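## Task

Place the mint-coloured microphone, head pointing up, in the holder of the stand that is empty, with the holder's jaws gripping its handle. At the end the other microphone must sit in its own stand's holder, both stands must stand upright on the table, and nothing may count as placed if it stays there only because the robot holds it.

## Robot and tools

Robot: two six-joint arms, left_arm and right_arm, each with a parallel two-finger gripper and a wrist camera. Names are labels only; they do not refer to image sides. Bases in the scene frame: left_arm at (-0.032, +0.320, 0) m, quat_wxyz (+0.999, 0, 0, -0.036); right_arm at (+0.028, -0.243, 0) m, quat_wxyz (+0.998, 0, 0, +0.064).

Scene frame: origin on the tabletop midway between the arms, +z up, +x out across the table, left_arm on the +y side. Result lines give each gripper's end_effector_position (metres) and end_effector_quat_wxyz in this frame; the reported point sits between the finger pads, roughly 1 cm short of the tips, and may be somewhat wrong, especially when the arm is stretched out. Gripper axes: fingers extend along its +z, they open and close along its y.

execute_actions, argument actions: a list holding one item or nothing. Empty list: no command, returns state plus pictures. An action item is {"rows": [...], "steps": n}: 1 to 15 rows, n from 6 to 15 (default 15), each step lasting 1/30 s; one row per step, the final row reused if rows run out. A wait item is {"steps": n} with n up to 300, no rows; it ends n steps after the previous result, counting the time spent replying. Optional pictures true/false adds or omits camera images. A refused call moves nothing.

Each row is one list of 14 numbers, all within [-1, 1], covering both arms even if only one moves: left_arm waist, shoulder, elbow, wrist pitch, wrist yaw, wrist roll, opening, then the same seven for right_arm. The six joint values are offsets, not poses: they are measured from the joint angles printed in the latest result that lists them (before any such result in a scene, and for later calls inside one reply, from where the arm stands when the action begins), never from the previous row. Scale: 1.0 equals 1.202 rad for waist, 1.258 shoulder, 1.238 elbow, 2.073 wrist pitch, 2.022 for both wrist yaw and roll. The opening value is absolute: +1 fully open, -1 shut.

Joint ranges (rad), same for both arms: waist -2.618 to 3.054, shoulder 0.000 to 3.142, elbow 0.000 to 3.142, wrist pitch -1.571 to 1.571, wrist yaw -1.571 to 1.571, wrist roll -2.094 to 2.094. A request taking a joint more than 0.036 rad beyond an end is refused; true ends may differ by up to 0.036 rad either way. Targets beyond the real end are clipped there, reported by "joint sent to its limit" (possibly referring to an earlier, still running action); absence of that line proves nothing.

Motion: per step each joint target stays within a fixed lead of its measured angle (waist 0.202, shoulder 0.258, elbow 0.238, wrist pitch 0.573, wrist yaw and roll 0.522 rad), and targets are shrunk if they would move the gripper over 70 mm from where it is, so big offsets need several actions. All-zero offsets are not a pause; they pull an arm back to the reference angles and can let it sag. To hold an arm still, send in the first call of a reply the offsets back to the wanted angles, then zeros in later calls, enlarging the aim while a joint still lags. Between commands the arms keep heading to the last target until they nearly stop or a step is HELD; fingers still in motion keep going.

Result lines: Joint positions and Joint velocities, one block per arm, six joints (rad, rad/s) then finger-pad gap (m, m/s; 0.094 m when fully open). grip_measured gives finger opening on the command scale, off by up to about 1 mm per gripper. To hold something, command about 0.03 below grip_measured; closer values squeeze more gently. Pad force tops out near 50 to 62 N (lower on some grippers, lower on parts under 2 mm thick). "joint command not followed" means a clearance check altered or blocked joint targets on some steps; HELD marks steps where the row was not sent in whole or part. MOTOR HOT warns at 75 °C; at 90 °C an OVER-TEMPERATURE FAULT halts that arm for 10 s, and at 100 °C the arm goes limp and drops.

The last 6 steps of each action run after its result is returned, before the next action.

zoom_image: camera (cam_head_left, cam_head_right, cam_high, cam_low, cam_left_wrist, cam_right_wrist, all 896x504) and region [x0, y0, x1, y1] in image pixels, top-left origin, no larger than 504 by 504; it enlarges that part of the latest image. Calibration data (intrinsics, distortion, T_world_to_cam) was provided per camera and may be slightly off.

read_manual(section="licences") only returns licence text. finished_scene(scene) closes the current scene by its number, irreversibly, and reports success and the next task.

Avoid: dropping or knocking anything off the table, tipping stands, sharp impacts or heavy pushing, the arms colliding or pressing on each other, and letting go before the microphone sits by itself in the holder. Brief external tugs on held parts or loose objects can occur.

Each tool is called after ">>>" by a JSON object that holds its "name" and its "arguments".

## Session

>>> {"name": "execute_actions", "arguments": {"actions": []}}

Scene clock: 0.00 s of 4800.00 s.
left_arm: end_effector_position=(+0.2478, +0.3775, +0.3331) grip_measured=+1.000 end_effector_quat_wxyz=(+0.659, +0.189, +0.706, +0.177) | right_arm: end_effector_position=(+0.1444, -0.1046, +0.1589) grip_measured=+1.000 end_effector_quat_wxyz=(-0.224, +0.927, -0.301, +0.015)
Joint positions: left_arm=[ 0.577  0.629  0.699 -0.149  0.503  0.562  0.094] | right_arm=[ 0.515  0.824  0.872 -1.224 -0.23  -1.825  0.094]
Joint velocities: left_arm=[ 0.007 -0.012 -0.012 -0.037  0.007  0.037  0.   ] | right_arm=[-0.002  0.002  0.007 -0.022 -0.037  0.022  0.   ]

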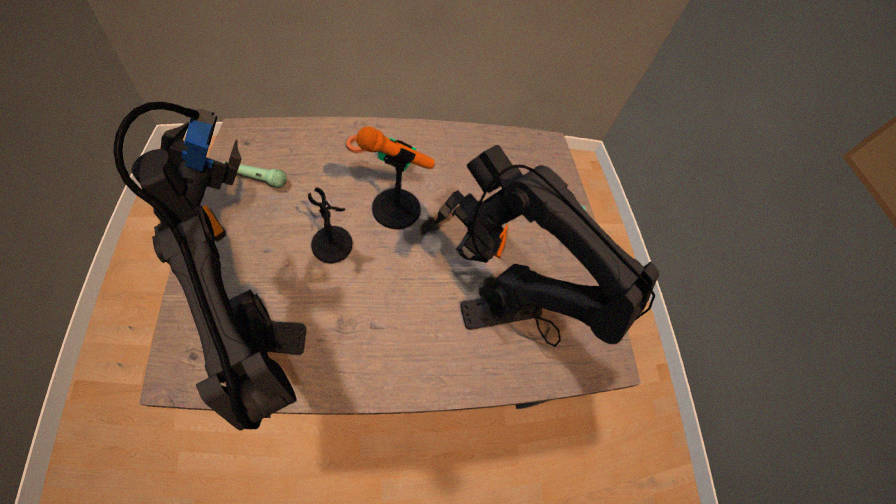

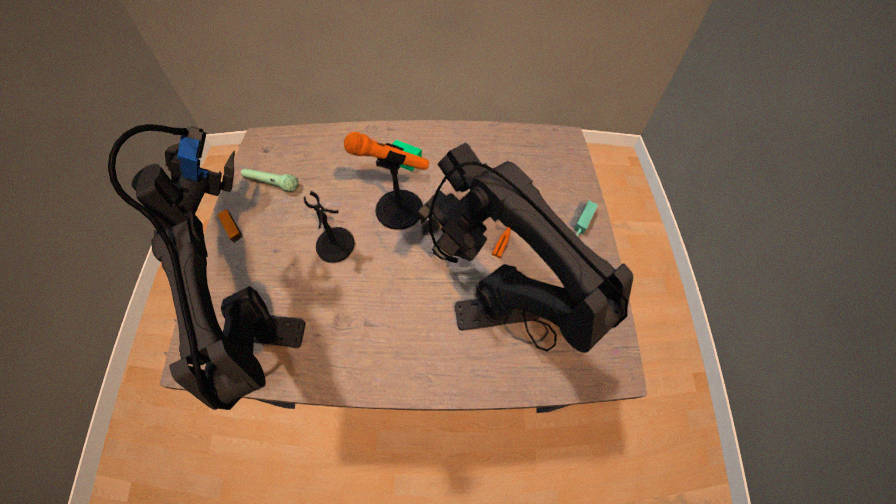

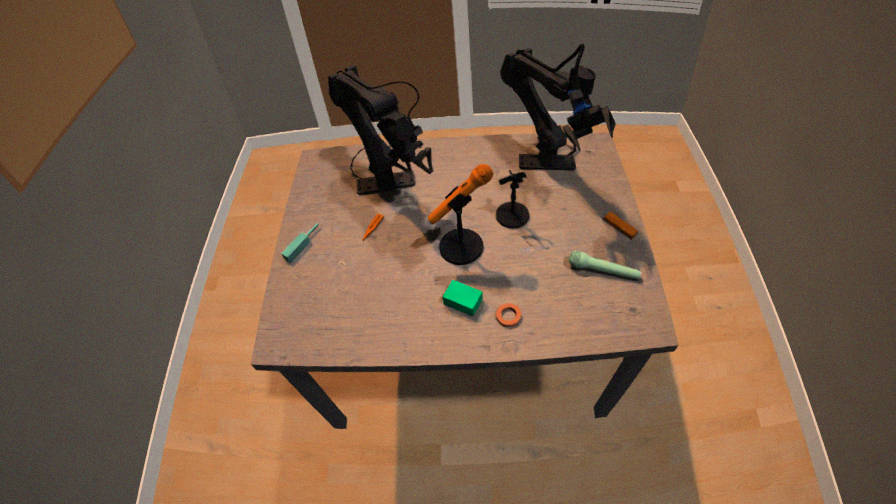

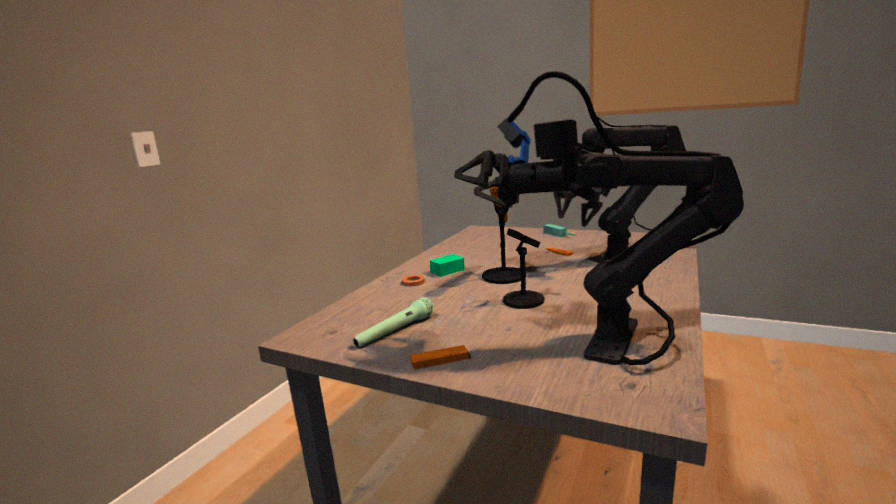

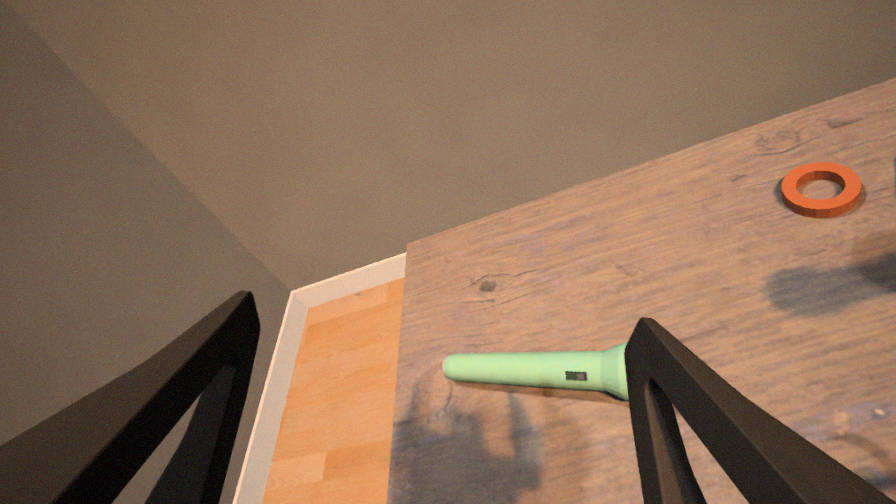

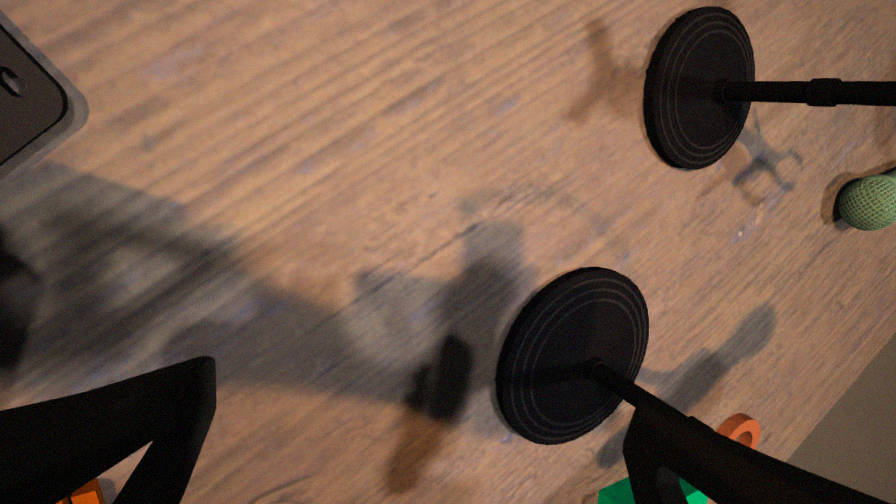

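>>> {"name": "zoom_image", "arguments": {"camera": "cam_head_left", "region": [280, 160, 380, 270]}}

>>> {"name": "zoom_image", "arguments": {"camera": "cam_high", "region": [460, 150, 560, 240]}}

>>> {"name": "zoom_image", "arguments": {"camera": "cam_low", "region": [470, 210, 580, 310]}}

Region (280, 160, 380, 270) of cam_head_left's 896x504 image, scaled by 4.582, with more detail than that image has; it fills the left 458 columns of this view, and the rest is white.

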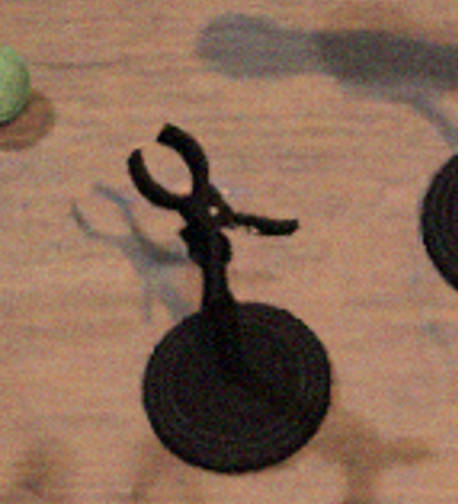

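Region (460, 150, 560, 240) of cam_high's 896x504 image, scaled by 5.040, with more detail than that image has; it fills the top 454 rows of this view, and the rest is white.

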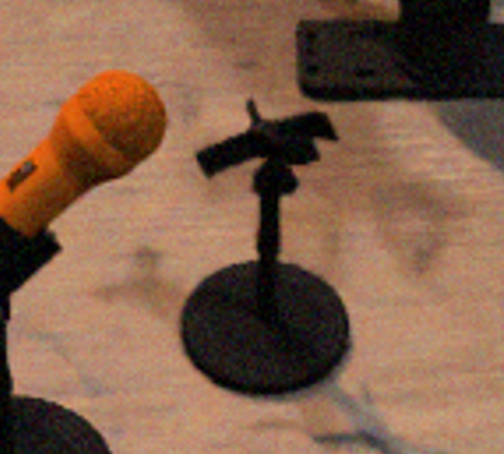

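Region (470, 210, 580, 310) of cam_low's 896x504 image, scaled by 4.582, with more detail than that image has; it fills the top 458 rows of this view, and the rest is white.

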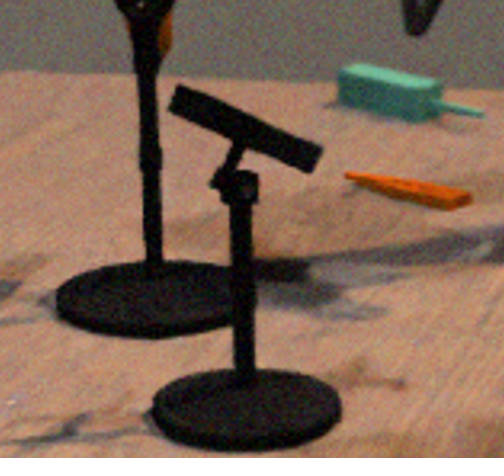

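>>> {"name": "execute_actions", "arguments": {"actions": [{"rows":[[-0.336,1,0.718,-0.44,-0.249,0.5,1,0,0,0,0,0,0,1]]}]}}

>>> {"name": "execute_actions", "arguments": {"actions": [{"steps":45}], "pictures": true}}

Scene clock: 2.03 s of 4800.00 s.
left_arm: end_effector_position=(+0.3435, +0.3457, +0.2758) grip_measured=+1.000 end_effector_quat_wxyz=(+0.299, +0.556, +0.744, +0.217) | right_arm: end_effector_position=(+0.1444, -0.1046, +0.1589) grip_measured=+1.000 end_effector_quat_wxyz=(-0.224, +0.927, -0.301, +0.015)
Joint positions: left_arm=[ 0.177  1.368  1.448 -0.897  0.082  1.355  0.094] | right_arm=[ 0.515  0.824  0.872 -1.224 -0.23  -1.825  0.094]
Joint velocities: left_arm=[-0.022  2.567  2.405 -0.886 -0.52   1.502  0.   ] | right_arm=[-0.007 -0.007  0.007  0.007  0.081 -0.022  0.   ]
Steps of this call (steps 1 to 52: nothing new was sent; steps 53 to 61: the first 9 steps of this action). Readings (joint positions):
53: left_arm=[0.540 0.659 0.746 -0.246 0.420 0.645] | right_arm=[0.515 0.824 0.872 -1.224 -0.230 -1.825]
54: left_arm=[0.469 0.732 0.832 -0.362 0.332 0.745] | right_arm=[0.515 0.824 0.872 -1.224 -0.230 -1.825]
56: left_arm=[0.324 0.909 1.014 -0.568 0.206 0.945] | right_arm=[0.515 0.824 0.872 -1.224 -0.230 -1.825]
60: left_arm=[0.180 1.277 1.363 -0.859 0.098 1.301] | right_arm=[0.515 0.824 0.872 -1.224 -0.230 -1.825]
61: the state above

Scene clock: 3.53 s of 4800.00 s.
left_arm: end_effector_position=(+0.3698, +0.3629, +0.0994) grip_measured=+1.000 end_effector_quat_wxyz=(+0.063, +0.665, +0.741, +0.069) | right_arm: end_effector_position=(+0.1444, -0.1046, +0.1589) grip_measured=+1.000 end_effector_quat_wxyz=(-0.224, +0.927, -0.301, +0.015)
Joint positions: left_arm=[ 0.177  1.906  1.569 -1.048  0.001  1.567  0.094] | right_arm=[ 0.515  0.824  0.872 -1.224 -0.23  -1.825  0.094]
Joint velocities: left_arm=[-0.012  0.007 -0.007  0.037 -0.037  0.007  0.   ] | right_arm=[-0.012 -0.007 -0.017 -0.007 -0.022 -0.007  0.   ]
Kept back: nothing.
Steps of this call (steps 1 to 6: the last 6 steps of your previous action; steps 7 to 45: the robot went on to your last target). Readings (joint positions):
1: left_arm=[0.177 1.454 1.517 -0.913 0.067 1.398] | right_arm=[0.515 0.824 0.872 -1.224 -0.230 -1.825]
2: left_arm=[0.177 1.528 1.559 -0.914 0.055 1.427] | right_arm=[0.515 0.824 0.872 -1.224 -0.230 -1.825]
4: left_arm=[0.177 1.654 1.580 -0.918 0.042 1.463] | right_arm=[0.515 0.824 0.872 -1.224 -0.230 -1.825]
8: left_arm=[0.177 1.884 1.579 -0.975 0.018 1.521] | right_arm=[0.515 0.824 0.872 -1.224 -0.230 -1.825]
45: the state above
All arms were judged still, so your last target was given up. Only a new action makes them travel on or press farther. Fingers that are still opening or closing keep moving.
camera_calibration (this result's frames):
cam_left_wrist: T_world_to_cam=[[-0.960667, -0.179712, -0.211711, 0.439646], [-0.274904, 0.723377, 0.633367, -0.202735], [0.0393232, 0.666655, -0.744328, -0.0670081], [0, 0, 0, 1]] pos_world=[0.369255, 0.270335, 0.171608]

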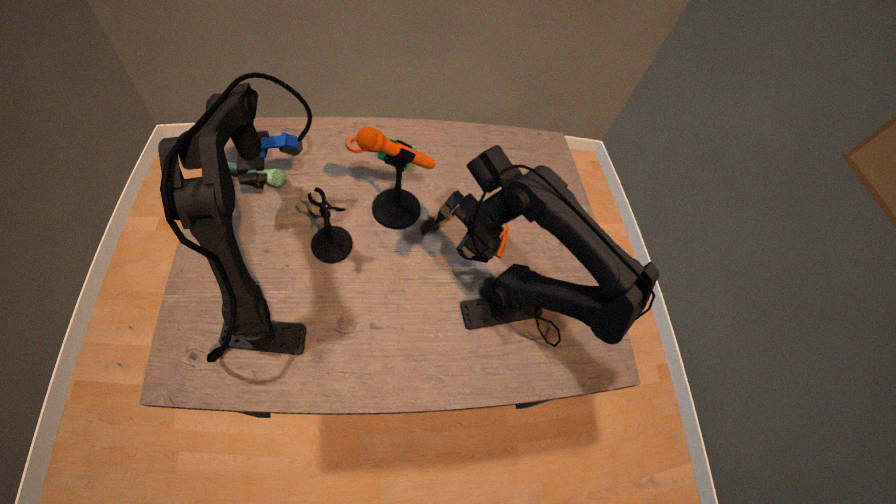

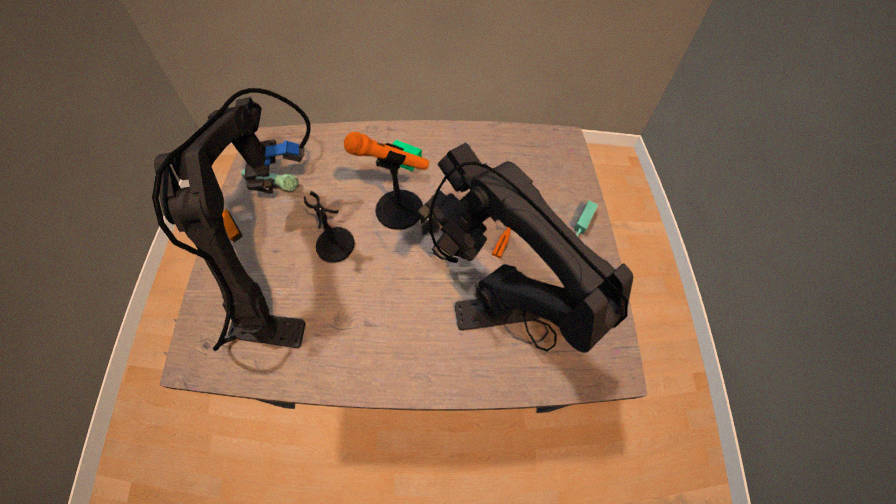

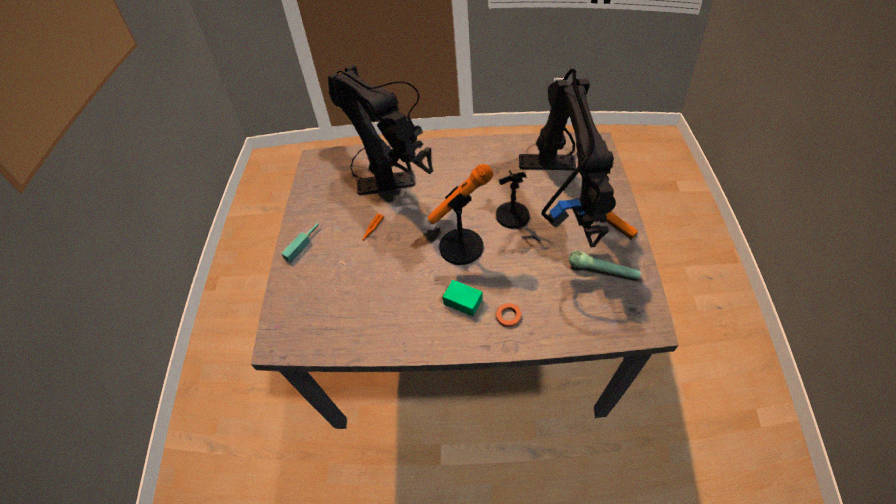

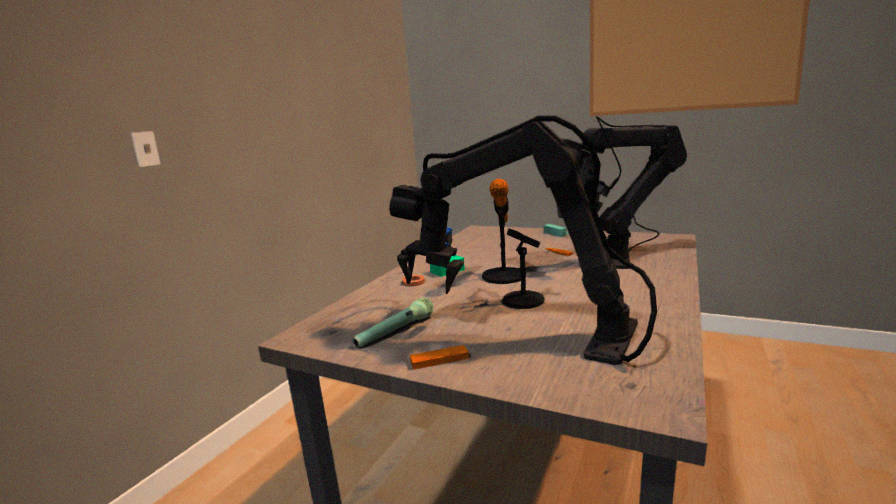

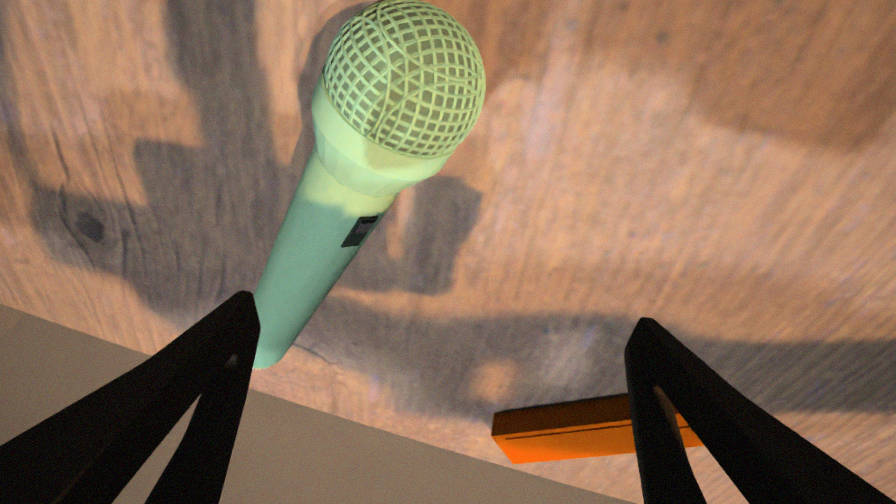

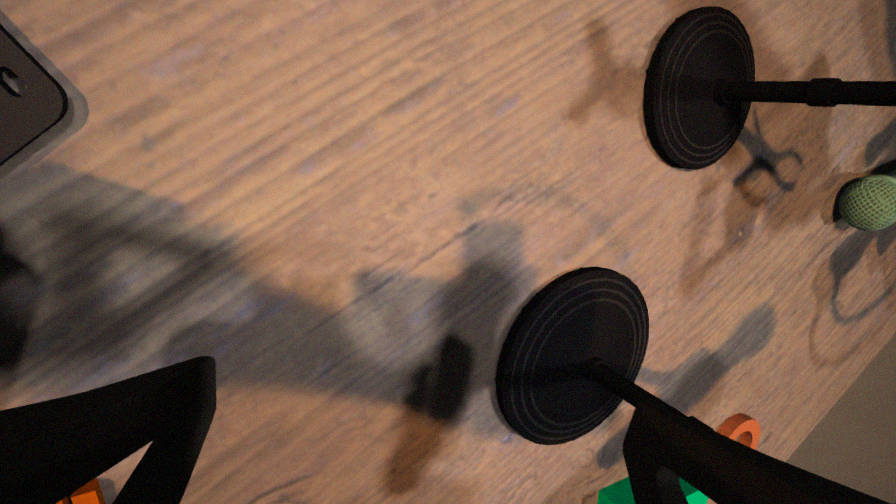

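>>> {"name": "execute_actions", "arguments": {"actions": [{"rows":[[0.066,0,0.13,0,0,0.239,1,0,0,0,0,0,0,1],[0.066,0,0.13,0,0,0.239,1,0,0,0,0,0,0,1],[0.066,0,0.13,0,0,0.239,1,0,0,0,0,0,0,1],[0.066,0,0.13,0,0,0.239,1,0,0,0,0,0,0,1],[0.066,0,0.13,0,0,0.239,1,0,0,0,0,0,0,1],[0.066,0,0.13,0,0,0.239,1,0,0,0,0,0,0,1],[0.066,0,0.13,0,0,0.239,1,0,0,0,0,0,0,1],[0.066,0,0.13,0,0,0.239,1,0,0,0,0,0,0,1],[0.066,0.24,0.13,0.07,0,0.239,1,0,0,0,0,0,0,1]]}]}}

>>> {"name": "execute_actions", "arguments": {"actions": [{"steps":30}], "pictures": true}}

Scene clock: 4.37 s of 4800.00 s.
left_arm: end_effector_position=(+0.4054, +0.4053, +0.1395) grip_measured=+1.000 end_effector_quat_wxyz=(+0.076, +0.768, +0.619, +0.147) | right_arm: end_effector_position=(+0.1444, -0.1046, +0.1589) grip_measured=+1.000 end_effector_quat_wxyz=(-0.224, +0.927, -0.301, +0.015)
Joint positions: left_arm=[ 0.261  1.929  1.723 -1.033 -0.003  1.975  0.094] | right_arm=[ 0.515  0.824  0.872 -1.224 -0.23  -1.825  0.094]
Joint velocities: left_arm=[-0.002  0.452  0.271  0.33  -0.051  0.256  0.   ] | right_arm=[-0.017  0.007 -0.007 -0.007 -0.007  0.007  0.   ]
Steps of this call (steps 1 to 16: nothing new was sent; steps 17 to 25: the first 9 steps of this action). Readings (joint positions):
17: left_arm=[0.183 1.912 1.593 -1.063 0.003 1.644] | right_arm=[0.515 0.824 0.872 -1.224 -0.230 -1.825]
18: left_arm=[0.193 1.923 1.630 -1.071 0.003 1.725] | right_arm=[0.515 0.824 0.872 -1.224 -0.230 -1.825]
20: left_arm=[0.225 1.926 1.687 -1.054 0.003 1.841] | right_arm=[0.515 0.824 0.872 -1.224 -0.230 -1.825]
24: left_arm=[0.261 1.915 1.719 -1.037 -0.003 1.962] | right_arm=[0.515 0.824 0.872 -1.224 -0.230 -1.825]
25: the state above

Scene clock: 5.37 s of 4800.00 s.
left_arm: end_effector_position=(+0.4302, +0.4076, +0.0261) grip_measured=+1.000 end_effector_quat_wxyz=(+0.039, +0.798, +0.595, +0.086) | right_arm: end_effector_position=(+0.1444, -0.1046, +0.1589) grip_measured=+1.000 end_effector_quat_wxyz=(-0.224, +0.927, -0.301, +0.015)
Joint positions: left_arm=[ 0.255  2.215  1.736 -0.903 -0.006  2.045  0.094] | right_arm=[ 0.515  0.824  0.872 -1.224 -0.23  -1.825  0.094]
Joint velocities: left_arm=[-0.012 -0.007 -0.022  0.022  0.007  0.037  0.   ] | right_arm=[ 0.007 -0.002  0.012  0.007 -0.007 -0.051  0.   ]
Kept back: nothing.
Steps of this call (steps 1 to 6: the last 6 steps of your previous action; steps 7 to 30: the robot went on to your last target). Readings (joint positions):
1: left_arm=[0.261 1.954 1.731 -1.016 -0.003 1.984] | right_arm=[0.515 0.824 0.872 -1.224 -0.230 -1.825]
2: left_arm=[0.261 1.990 1.736 -0.994 -0.003 1.991] | right_arm=[0.515 0.824 0.872 -1.224 -0.230 -1.825]
4: left_arm=[0.261 2.080 1.737 -0.956 -0.003 2.007] | right_arm=[0.515 0.824 0.872 -1.224 -0.230 -1.825]
8: left_arm=[0.259 2.230 1.736 -0.923 -0.006 2.030] | right_arm=[0.515 0.824 0.872 -1.224 -0.230 -1.825]
30: the state above
All arms were judged still, so your last target was given up. Only a new action makes them travel on or press farther. Fingers that are still opening or closing keep moving.
camera_calibration (this result's frames):
cam_left_wrist: T_world_to_cam=[[-0.955599, 0.21817, -0.19807, 0.32545], [0.0162829, 0.710245, 0.703766, -0.293759], [0.294219, 0.669293, -0.682263, -0.266053], [0, 0, 0, 1]] pos_world=[0.394061, 0.315705, 0.0896814]

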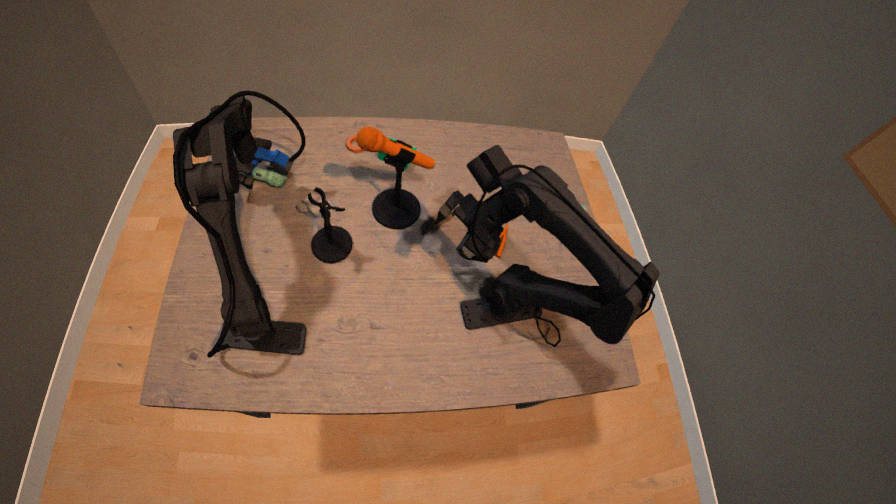

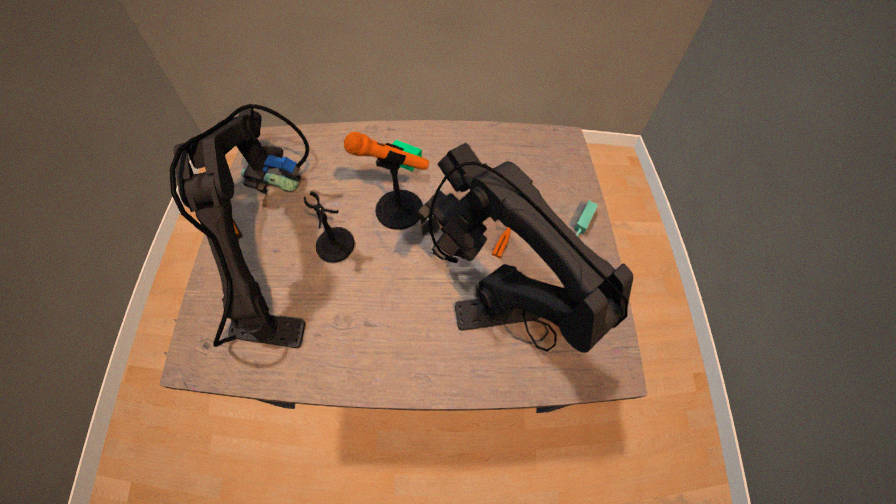

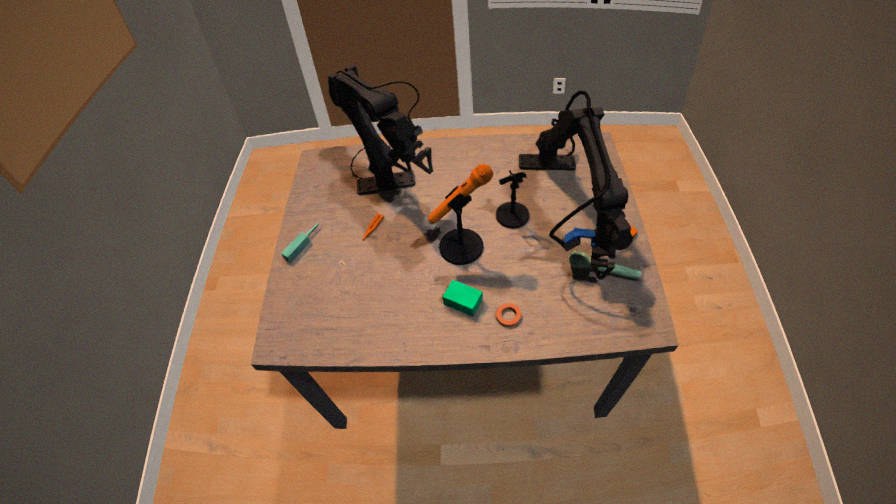

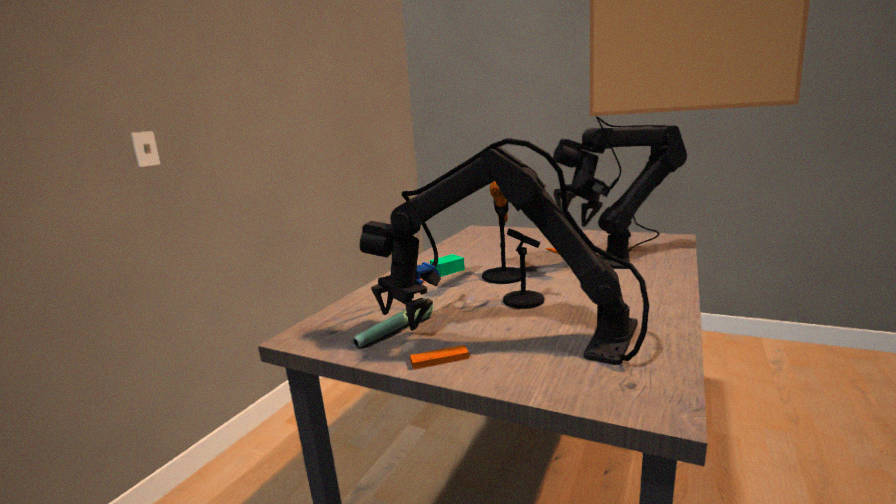

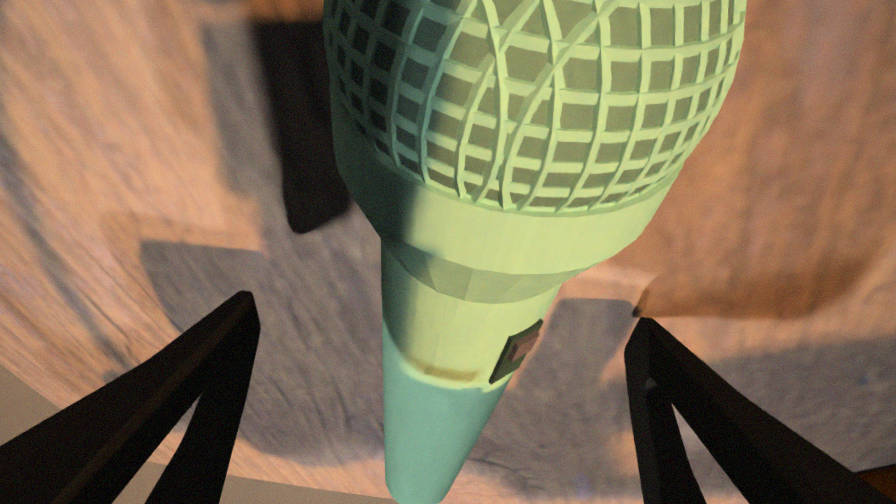

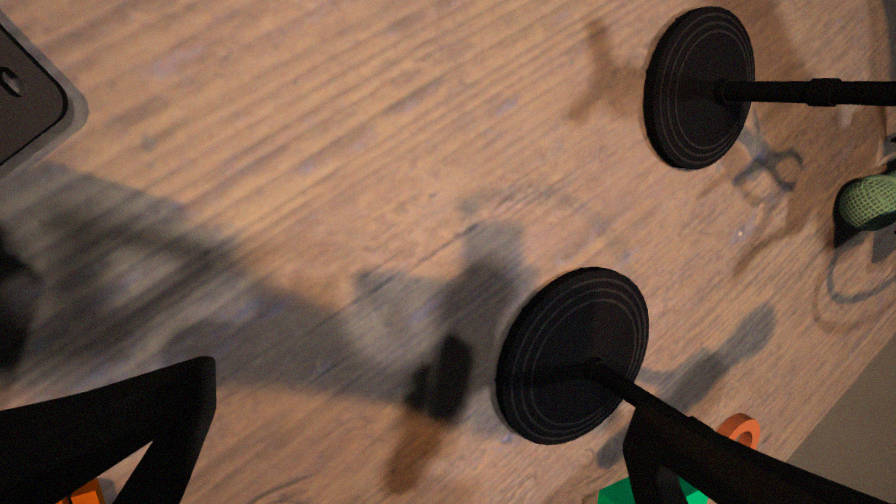

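Close.

>>> {"name": "execute_actions", "arguments": {"actions": [{"rows":[[0,0,0,0,0,0,-0.5,0,0,0,0,0,0,1]]}]}}

>>> {"name": "execute_actions", "arguments": {"actions": [{"steps":15}]}}

Scene clock: 5.83 s of 4800.00 s.
left_arm: end_effector_position=(+0.4301, +0.4078, +0.0261) grip_measured=-0.317 end_effector_quat_wxyz=(+0.039, +0.799, +0.595, +0.086) | right_arm: end_effector_position=(+0.1444, -0.1046, +0.1589) grip_measured=+1.000 end_effector_quat_wxyz=(-0.224, +0.927, -0.301, +0.015)
Joint positions: left_arm=[ 0.255  2.215  1.736 -0.903 -0.007  2.045  0.032] | right_arm=[ 0.515  0.824  0.872 -1.224 -0.23  -1.825  0.094]
Joint velocities: left_arm=[ 0.002 -0.007  0.012 -0.022  0.007  0.051 -0.   ] | right_arm=[-0.022  0.002 -0.002 -0.037 -0.007  0.022  0.   ]
Steps of this call (steps 1 to 5: nothing new was sent; steps 6 to 14: the first 9 steps of this action). Readings (joint positions):
6: left_arm=[0.255 2.215 1.736 -0.903 -0.006 2.045] | right_arm=[0.515 0.824 0.872 -1.224 -0.230 -1.825]
7: left_arm=[0.255 2.215 1.736 -0.903 -0.006 2.045] | right_arm=[0.515 0.824 0.872 -1.224 -0.230 -1.825]
9: left_arm=[0.255 2.215 1.736 -0.903 -0.006 2.045] | right_arm=[0.515 0.824 0.872 -1.224 -0.230 -1.825]
13: left_arm=[0.255 2.215 1.736 -0.903 -0.007 2.045] | right_arm=[0.515 0.824 0.872 -1.224 -0.230 -1.825]
14: the state above

Scene clock: 6.33 s of 4800.00 s.
left_arm: end_effector_position=(+0.4301, +0.4078, +0.0261) grip_measured=-0.317 end_effector_quat_wxyz=(+0.039, +0.799, +0.595, +0.086) | right_arm: end_effector_position=(+0.1444, -0.1046, +0.1589) grip_measured=+1.000 end_effector_quat_wxyz=(-0.224, +0.927, -0.301, +0.015)
Joint positions: left_arm=[ 0.255  2.215  1.736 -0.903 -0.007  2.045  0.032] | right_arm=[ 0.515  0.824  0.872 -1.224 -0.23  -1.825  0.094]
Joint velocities: left_arm=[ 0.002  0.012 -0.012 -0.037 -0.051 -0.007  0.001] | right_arm=[ 0.002 -0.002  0.007 -0.081 -0.095  0.007  0.   ]
Kept back: nothing.
Steps of this call (steps 1 to 6: the last 6 steps of your previous action; steps 7 to 15: the robot went on to your last target). Readings (joint positions):
1: left_arm=[0.255 2.215 1.736 -0.903 -0.007 2.045] | right_arm=[0.515 0.824 0.872 -1.224 -0.230 -1.825]
2: left_arm=[0.255 2.215 1.736 -0.903 -0.007 2.045] | right_arm=[0.515 0.824 0.872 -1.224 -0.230 -1.825]
4: left_arm=[0.255 2.215 1.736 -0.903 -0.007 2.045] | right_arm=[0.515 0.824 0.872 -1.224 -0.230 -1.825]
8: left_arm=[0.255 2.215 1.736 -0.903 -0.007 2.045] | right_arm=[0.515 0.824 0.872 -1.224 -0.230 -1.825]
15: the state above
All arms were judged still, so your last target was given up. Only a new action makes them travel on or press farther. Fingers that are still opening or closing keep moving.

>>> {"name": "execute_actions", "arguments": {"actions": [{"rows":[[0,-0.4,0,-0.1,0,0,-0.36,0,0,0,0,0,0,1]]}]}}

>>> {"name": "execute_actions", "arguments": {"actions": [{"steps":15}]}}

Scene clock: 7.07 s of 4800.00 s.
left_arm: end_effector_position=(+0.4020, +0.4026, +0.1375) grip_measured=-0.317 end_effector_quat_wxyz=(+0.067, +0.792, +0.590, +0.144) | right_arm: end_effector_position=(+0.1444, -0.1046, +0.1589) grip_measured=+1.000 end_effector_quat_wxyz=(-0.224, +0.927, -0.301, +0.015)
Joint positions: left_arm=[ 0.255  1.925  1.713 -1.04  -0.007  2.045  0.032] | right_arm=[ 0.515  0.824  0.872 -1.224 -0.23  -1.825  0.094]
Joint velocities: left_arm=[-0.012 -1.287 -0.027 -0.286 -0.022  0.037  0.   ] | right_arm=[-0.002 -0.012 -0.022  0.007 -0.022 -0.037  0.   ]
Steps of this call (steps 1 to 13: nothing new was sent; steps 14 to 22: the first 9 steps of this action). Readings (joint positions):
14: left_arm=[0.255 2.204 1.733 -0.910 -0.007 2.045] | right_arm=[0.515 0.824 0.872 -1.224 -0.230 -1.825]
15: left_arm=[0.255 2.185 1.725 -0.931 -0.007 2.045] | right_arm=[0.515 0.824 0.872 -1.224 -0.230 -1.825]
17: left_arm=[0.255 2.127 1.714 -0.981 -0.007 2.045] | right_arm=[0.515 0.824 0.872 -1.224 -0.230 -1.825]
21: left_arm=[0.255 1.969 1.713 -1.033 -0.007 2.045] | right_arm=[0.515 0.824 0.872 -1.224 -0.230 -1.825]
22: the state above

Scene clock: 7.57 s of 4800.00 s.
left_arm: end_effector_position=(+0.3770, +0.3980, +0.2210) grip_measured=-0.317 end_effector_quat_wxyz=(+0.099, +0.780, +0.581, +0.210) | right_arm: end_effector_position=(+0.1444, -0.1046, +0.1589) grip_measured=+1.000 end_effector_quat_wxyz=(-0.224, +0.927, -0.301, +0.015)
Joint positions: left_arm=[ 0.255  1.721  1.733 -1.113 -0.007  2.045  0.032] | right_arm=[ 0.515  0.824  0.872 -1.224 -0.23  -1.825  0.094]
Joint velocities: left_arm=[-0.017  0.042  0.007  0.007  0.051  0.022 -0.001] | right_arm=[-0.012 -0.007  0.007 -0.066 -0.022 -0.051  0.   ]
Kept back: nothing.
Steps of this call (steps 1 to 6: the last 6 steps of your previous action; steps 7 to 15: the robot went on to your last target). Readings (joint positions):
1: left_arm=[0.255 1.879 1.713 -1.046 -0.007 2.045] | right_arm=[0.515 0.824 0.872 -1.224 -0.230 -1.825]
2: left_arm=[0.255 1.834 1.713 -1.054 -0.007 2.045] | right_arm=[0.515 0.824 0.872 -1.224 -0.230 -1.825]
4: left_arm=[0.255 1.753 1.717 -1.072 -0.007 2.045] | right_arm=[0.515 0.824 0.872 -1.224 -0.230 -1.825]
8: left_arm=[0.255 1.692 1.733 -1.089 -0.007 2.045] | right_arm=[0.515 0.824 0.872 -1.224 -0.230 -1.825]
15: the state above

>>> {"name": "execute_actions", "arguments": {"actions": [{"rows":[[0,-0.88,-0.8,0.48,0,-1,-0.36,0,0,0,0,0,0,1]]}]}}

>>> {"name": "execute_actions", "arguments": {"actions": [{"steps":40}]}}

>>> {"name": "execute_actions", "arguments": {"actions": [{"rows":[[-0.574,0,0,0,0,0,-0.36,0,0,0,0,0,0,1]]}]}}

>>> {"name": "execute_actions", "arguments": {"actions": [{"steps":25}], "pictures": true}}

Scene clock: 8.07 s of 4800.00 s.
left_arm: end_effector_position=(+0.3337, +0.3903, +0.2655) grip_measured=-0.317 end_effector_quat_wxyz=(+0.397, +0.420, +0.743, +0.339) | right_arm: end_effector_position=(+0.1444, -0.1046, +0.1589) grip_measured=+1.000 end_effector_quat_wxyz=(-0.224, +0.927, -0.301, +0.015)
Joint positions: left_arm=[ 0.255  1.098  0.957 -0.332 -0.009  1.217  0.032] | right_arm=[ 0.515  0.824  0.872 -1.224 -0.23  -1.825  0.094]
Joint velocities: left_arm=[ 0.002 -2.63  -2.518  1.385  0.037 -2.703 -0.   ] | right_arm=[-0.002  0.012  0.017 -0.066  0.095 -0.007  0.   ]
Steps of this call (steps 1 to 6: the robot went on to your last target; steps 7 to 15: the first 9 steps of this action). Readings (joint positions):
7: left_arm=[0.255 1.687 1.673 -1.034 -0.007 1.970] | right_arm=[0.515 0.824 0.872 -1.224 -0.230 -1.825]
8: left_arm=[0.255 1.630 1.579 -0.919 -0.008 1.877] | right_arm=[0.515 0.824 0.872 -1.224 -0.230 -1.825]
10: left_arm=[0.255 1.501 1.400 -0.730 -0.009 1.698] | right_arm=[0.515 0.824 0.872 -1.224 -0.230 -1.825]
14: left_arm=[0.255 1.189 1.045 -0.386 -0.009 1.317] | right_arm=[0.515 0.824 0.872 -1.224 -0.230 -1.825]
15: the state above

Scene clock: 9.40 s of 4800.00 s.
left_arm: end_effector_position=(+0.2520, +0.3752, +0.3457) grip_measured=-0.316 end_effector_quat_wxyz=(+0.684, -0.058, +0.723, +0.077) | right_arm: end_effector_position=(+0.1444, -0.1046, +0.1589) grip_measured=+1.000 end_effector_quat_wxyz=(-0.224, +0.927, -0.301, +0.015)
Joint positions: left_arm=[ 0.255  0.615  0.73  -0.168 -0.009  0.03   0.032] | right_arm=[ 0.515  0.824  0.872 -1.224 -0.23  -1.825  0.094]
Joint velocities: left_arm=[-0.007 -0.007 -0.007 -0.037  0.007 -0.051 -0.   ] | right_arm=[-0.002  0.007 -0.002 -0.081 -0.007 -0.051  0.   ]
Kept back: nothing.
Steps of this call (steps 1 to 6: the last 6 steps of your previous action; steps 7 to 40: the robot went on to your last target). Readings (joint positions):
1: left_arm=[0.255 1.007 0.874 -0.292 -0.009 1.119] | right_arm=[0.515 0.824 0.872 -1.224 -0.230 -1.825]
2: left_arm=[0.255 0.917 0.806 -0.275 -0.009 1.021] | right_arm=[0.515 0.824 0.872 -1.224 -0.230 -1.825]
4: left_arm=[0.255 0.762 0.732 -0.277 -0.009 0.839] | right_arm=[0.515 0.824 0.872 -1.224 -0.230 -1.825]
8: left_arm=[0.255 0.620 0.727 -0.208 -0.009 0.445] | right_arm=[0.515 0.824 0.872 -1.224 -0.230 -1.825]
40: the state above

Scene clock: 9.70 s of 4800.00 s.
left_arm: end_effector_position=(+0.2328, +0.2037, +0.3324) grip_measured=-0.316 end_effector_quat_wxyz=(+0.660, +0.163, +0.723, -0.128) | right_arm: end_effector_position=(+0.1444, -0.1046, +0.1589) grip_measured=+1.000 end_effector_quat_wxyz=(-0.224, +0.927, -0.301, +0.015)
Joint positions: left_arm=[-0.354  0.615  0.722 -0.205 -0.013  0.03   0.032] | right_arm=[ 0.515  0.824  0.872 -1.224 -0.23  -1.825  0.094]
Joint velocities: left_arm=[-1.683 -0.017 -0.007 -0.11   0.3    0.037 -0.001] | right_arm=[ 0.017 -0.017  0.002 -0.022 -0.007  0.022  0.   ]
Steps of this call (steps 1 to 9: the first 9 steps of this action). Readings (joint positions):
1: left_arm=[0.223 0.615 0.730 -0.172 -0.031 0.030] | right_arm=[0.515 0.824 0.872 -1.224 -0.230 -1.825]
2: left_arm=[0.159 0.615 0.730 -0.177 -0.040 0.030] | right_arm=[0.515 0.824 0.872 -1.224 -0.230 -1.825]
4: left_arm=[0.011 0.615 0.728 -0.187 -0.033 0.030] | right_arm=[0.515 0.824 0.872 -1.224 -0.230 -1.825]
8: left_arm=[-0.288 0.615 0.722 -0.202 -0.021 0.030] | right_arm=[0.515 0.824 0.872 -1.224 -0.230 -1.825]
9: the state above

Scene clock: 10.53 s of 4800.00 s.
left_arm: end_effector_position=(+0.2218, +0.1815, +0.3318) grip_measured=-0.316 end_effector_quat_wxyz=(+0.652, +0.195, +0.715, -0.158) | right_arm: end_effector_position=(+0.1444, -0.1046, +0.1589) grip_measured=+1.000 end_effector_quat_wxyz=(-0.224, +0.927, -0.301, +0.015)
Joint positions: left_arm=[-0.432  0.615  0.722 -0.207  0.     0.03   0.032] | right_arm=[ 0.515  0.824  0.872 -1.224 -0.23  -1.825  0.094]
Joint velocities: left_arm=[-0.007 -0.002 -0.002 -0.037 -0.007  0.066  0.   ] | right_arm=[-0.002  0.007 -0.002 -0.022 -0.007  0.022  0.   ]
Kept back: nothing.
Steps of this call (steps 1 to 6: the last 6 steps of your previous action; steps 7 to 25: the robot went on to your last target). Readings (joint positions):
1: left_arm=[-0.399 0.615 0.722 -0.206 -0.001 0.030] | right_arm=[0.515 0.824 0.872 -1.224 -0.230 -1.825]
2: left_arm=[-0.422 0.615 0.722 -0.207 0.007 0.030] | right_arm=[0.515 0.824 0.872 -1.224 -0.230 -1.825]
4: left_arm=[-0.432 0.615 0.722 -0.207 0.009 0.030] | right_arm=[0.515 0.824 0.872 -1.224 -0.230 -1.825]
8: left_arm=[-0.432 0.615 0.722 -0.207 0.003 0.030] | right_arm=[0.515 0.824 0.872 -1.224 -0.230 -1.825]
25: the state above
camera_calibration (this result's frames):
cam_left_wrist: T_world_to_cam=[[-0.453891, -0.890039, 0.0425956, 0.246193], [-0.66622, 0.30723, -0.67953, 0.338525], [0.591721, -0.336811, -0.73241, 0.288352], [0, 0, 0, 1]] pos_world=[0.166653, 0.212237, 0.430743]

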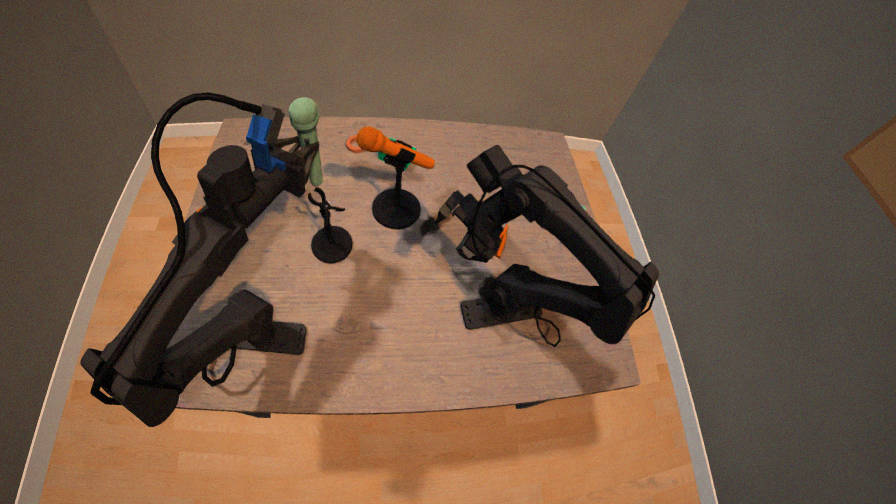

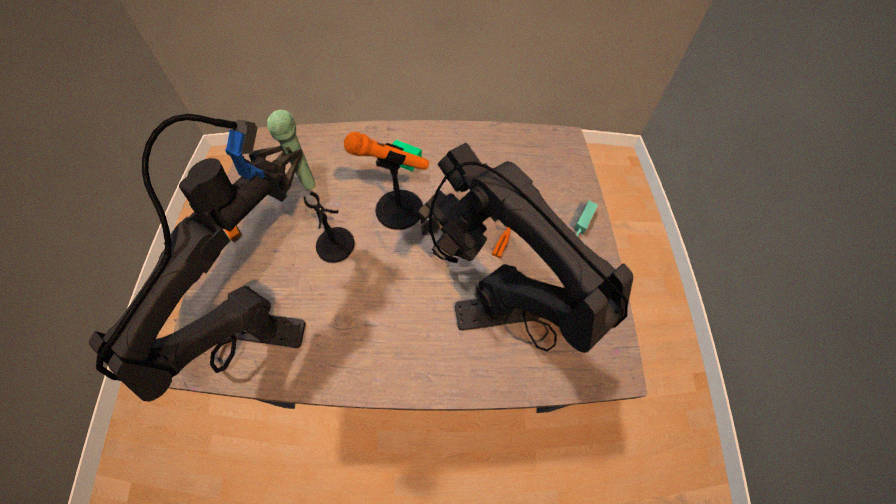

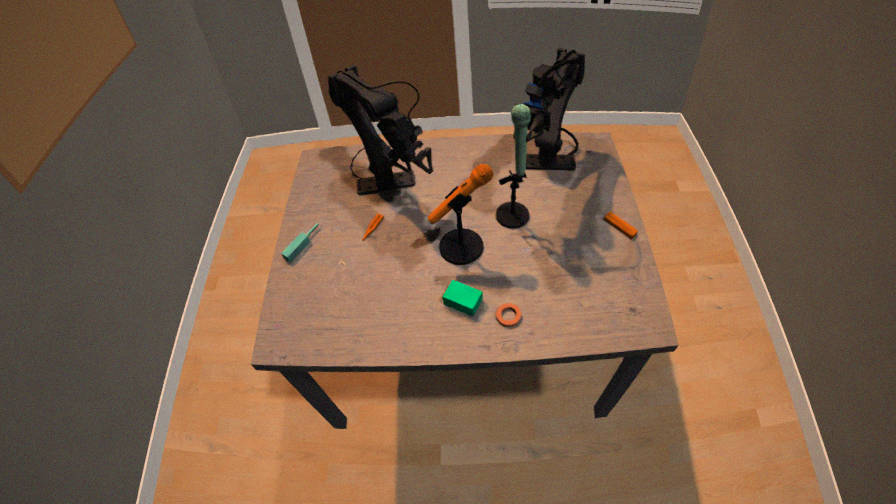

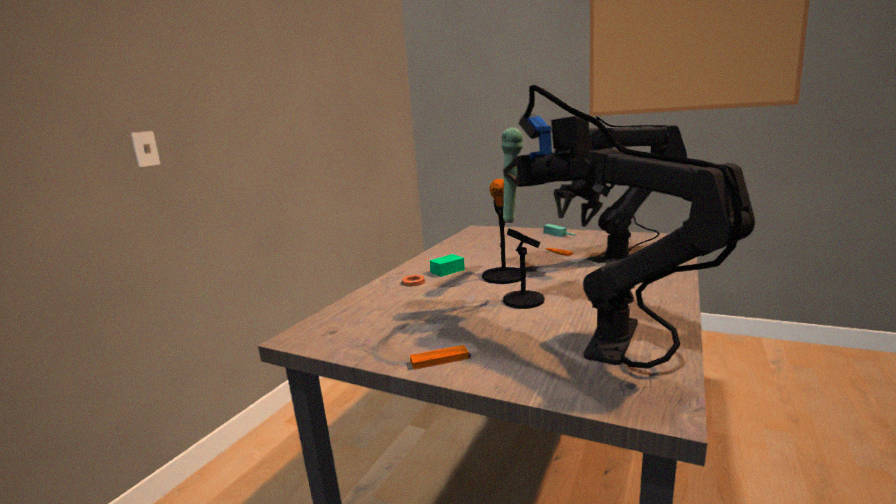

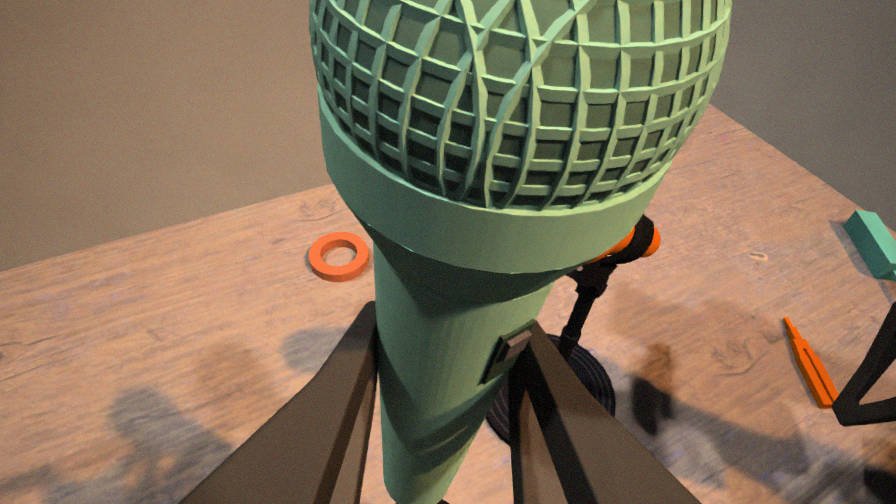

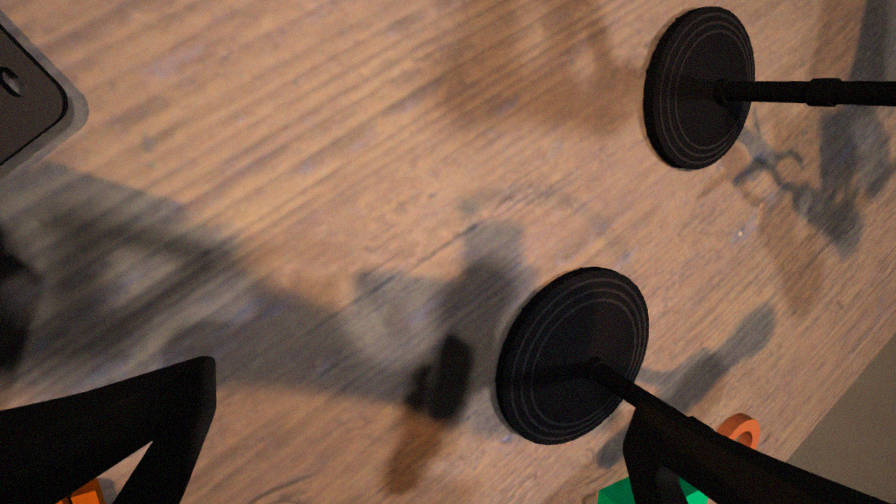

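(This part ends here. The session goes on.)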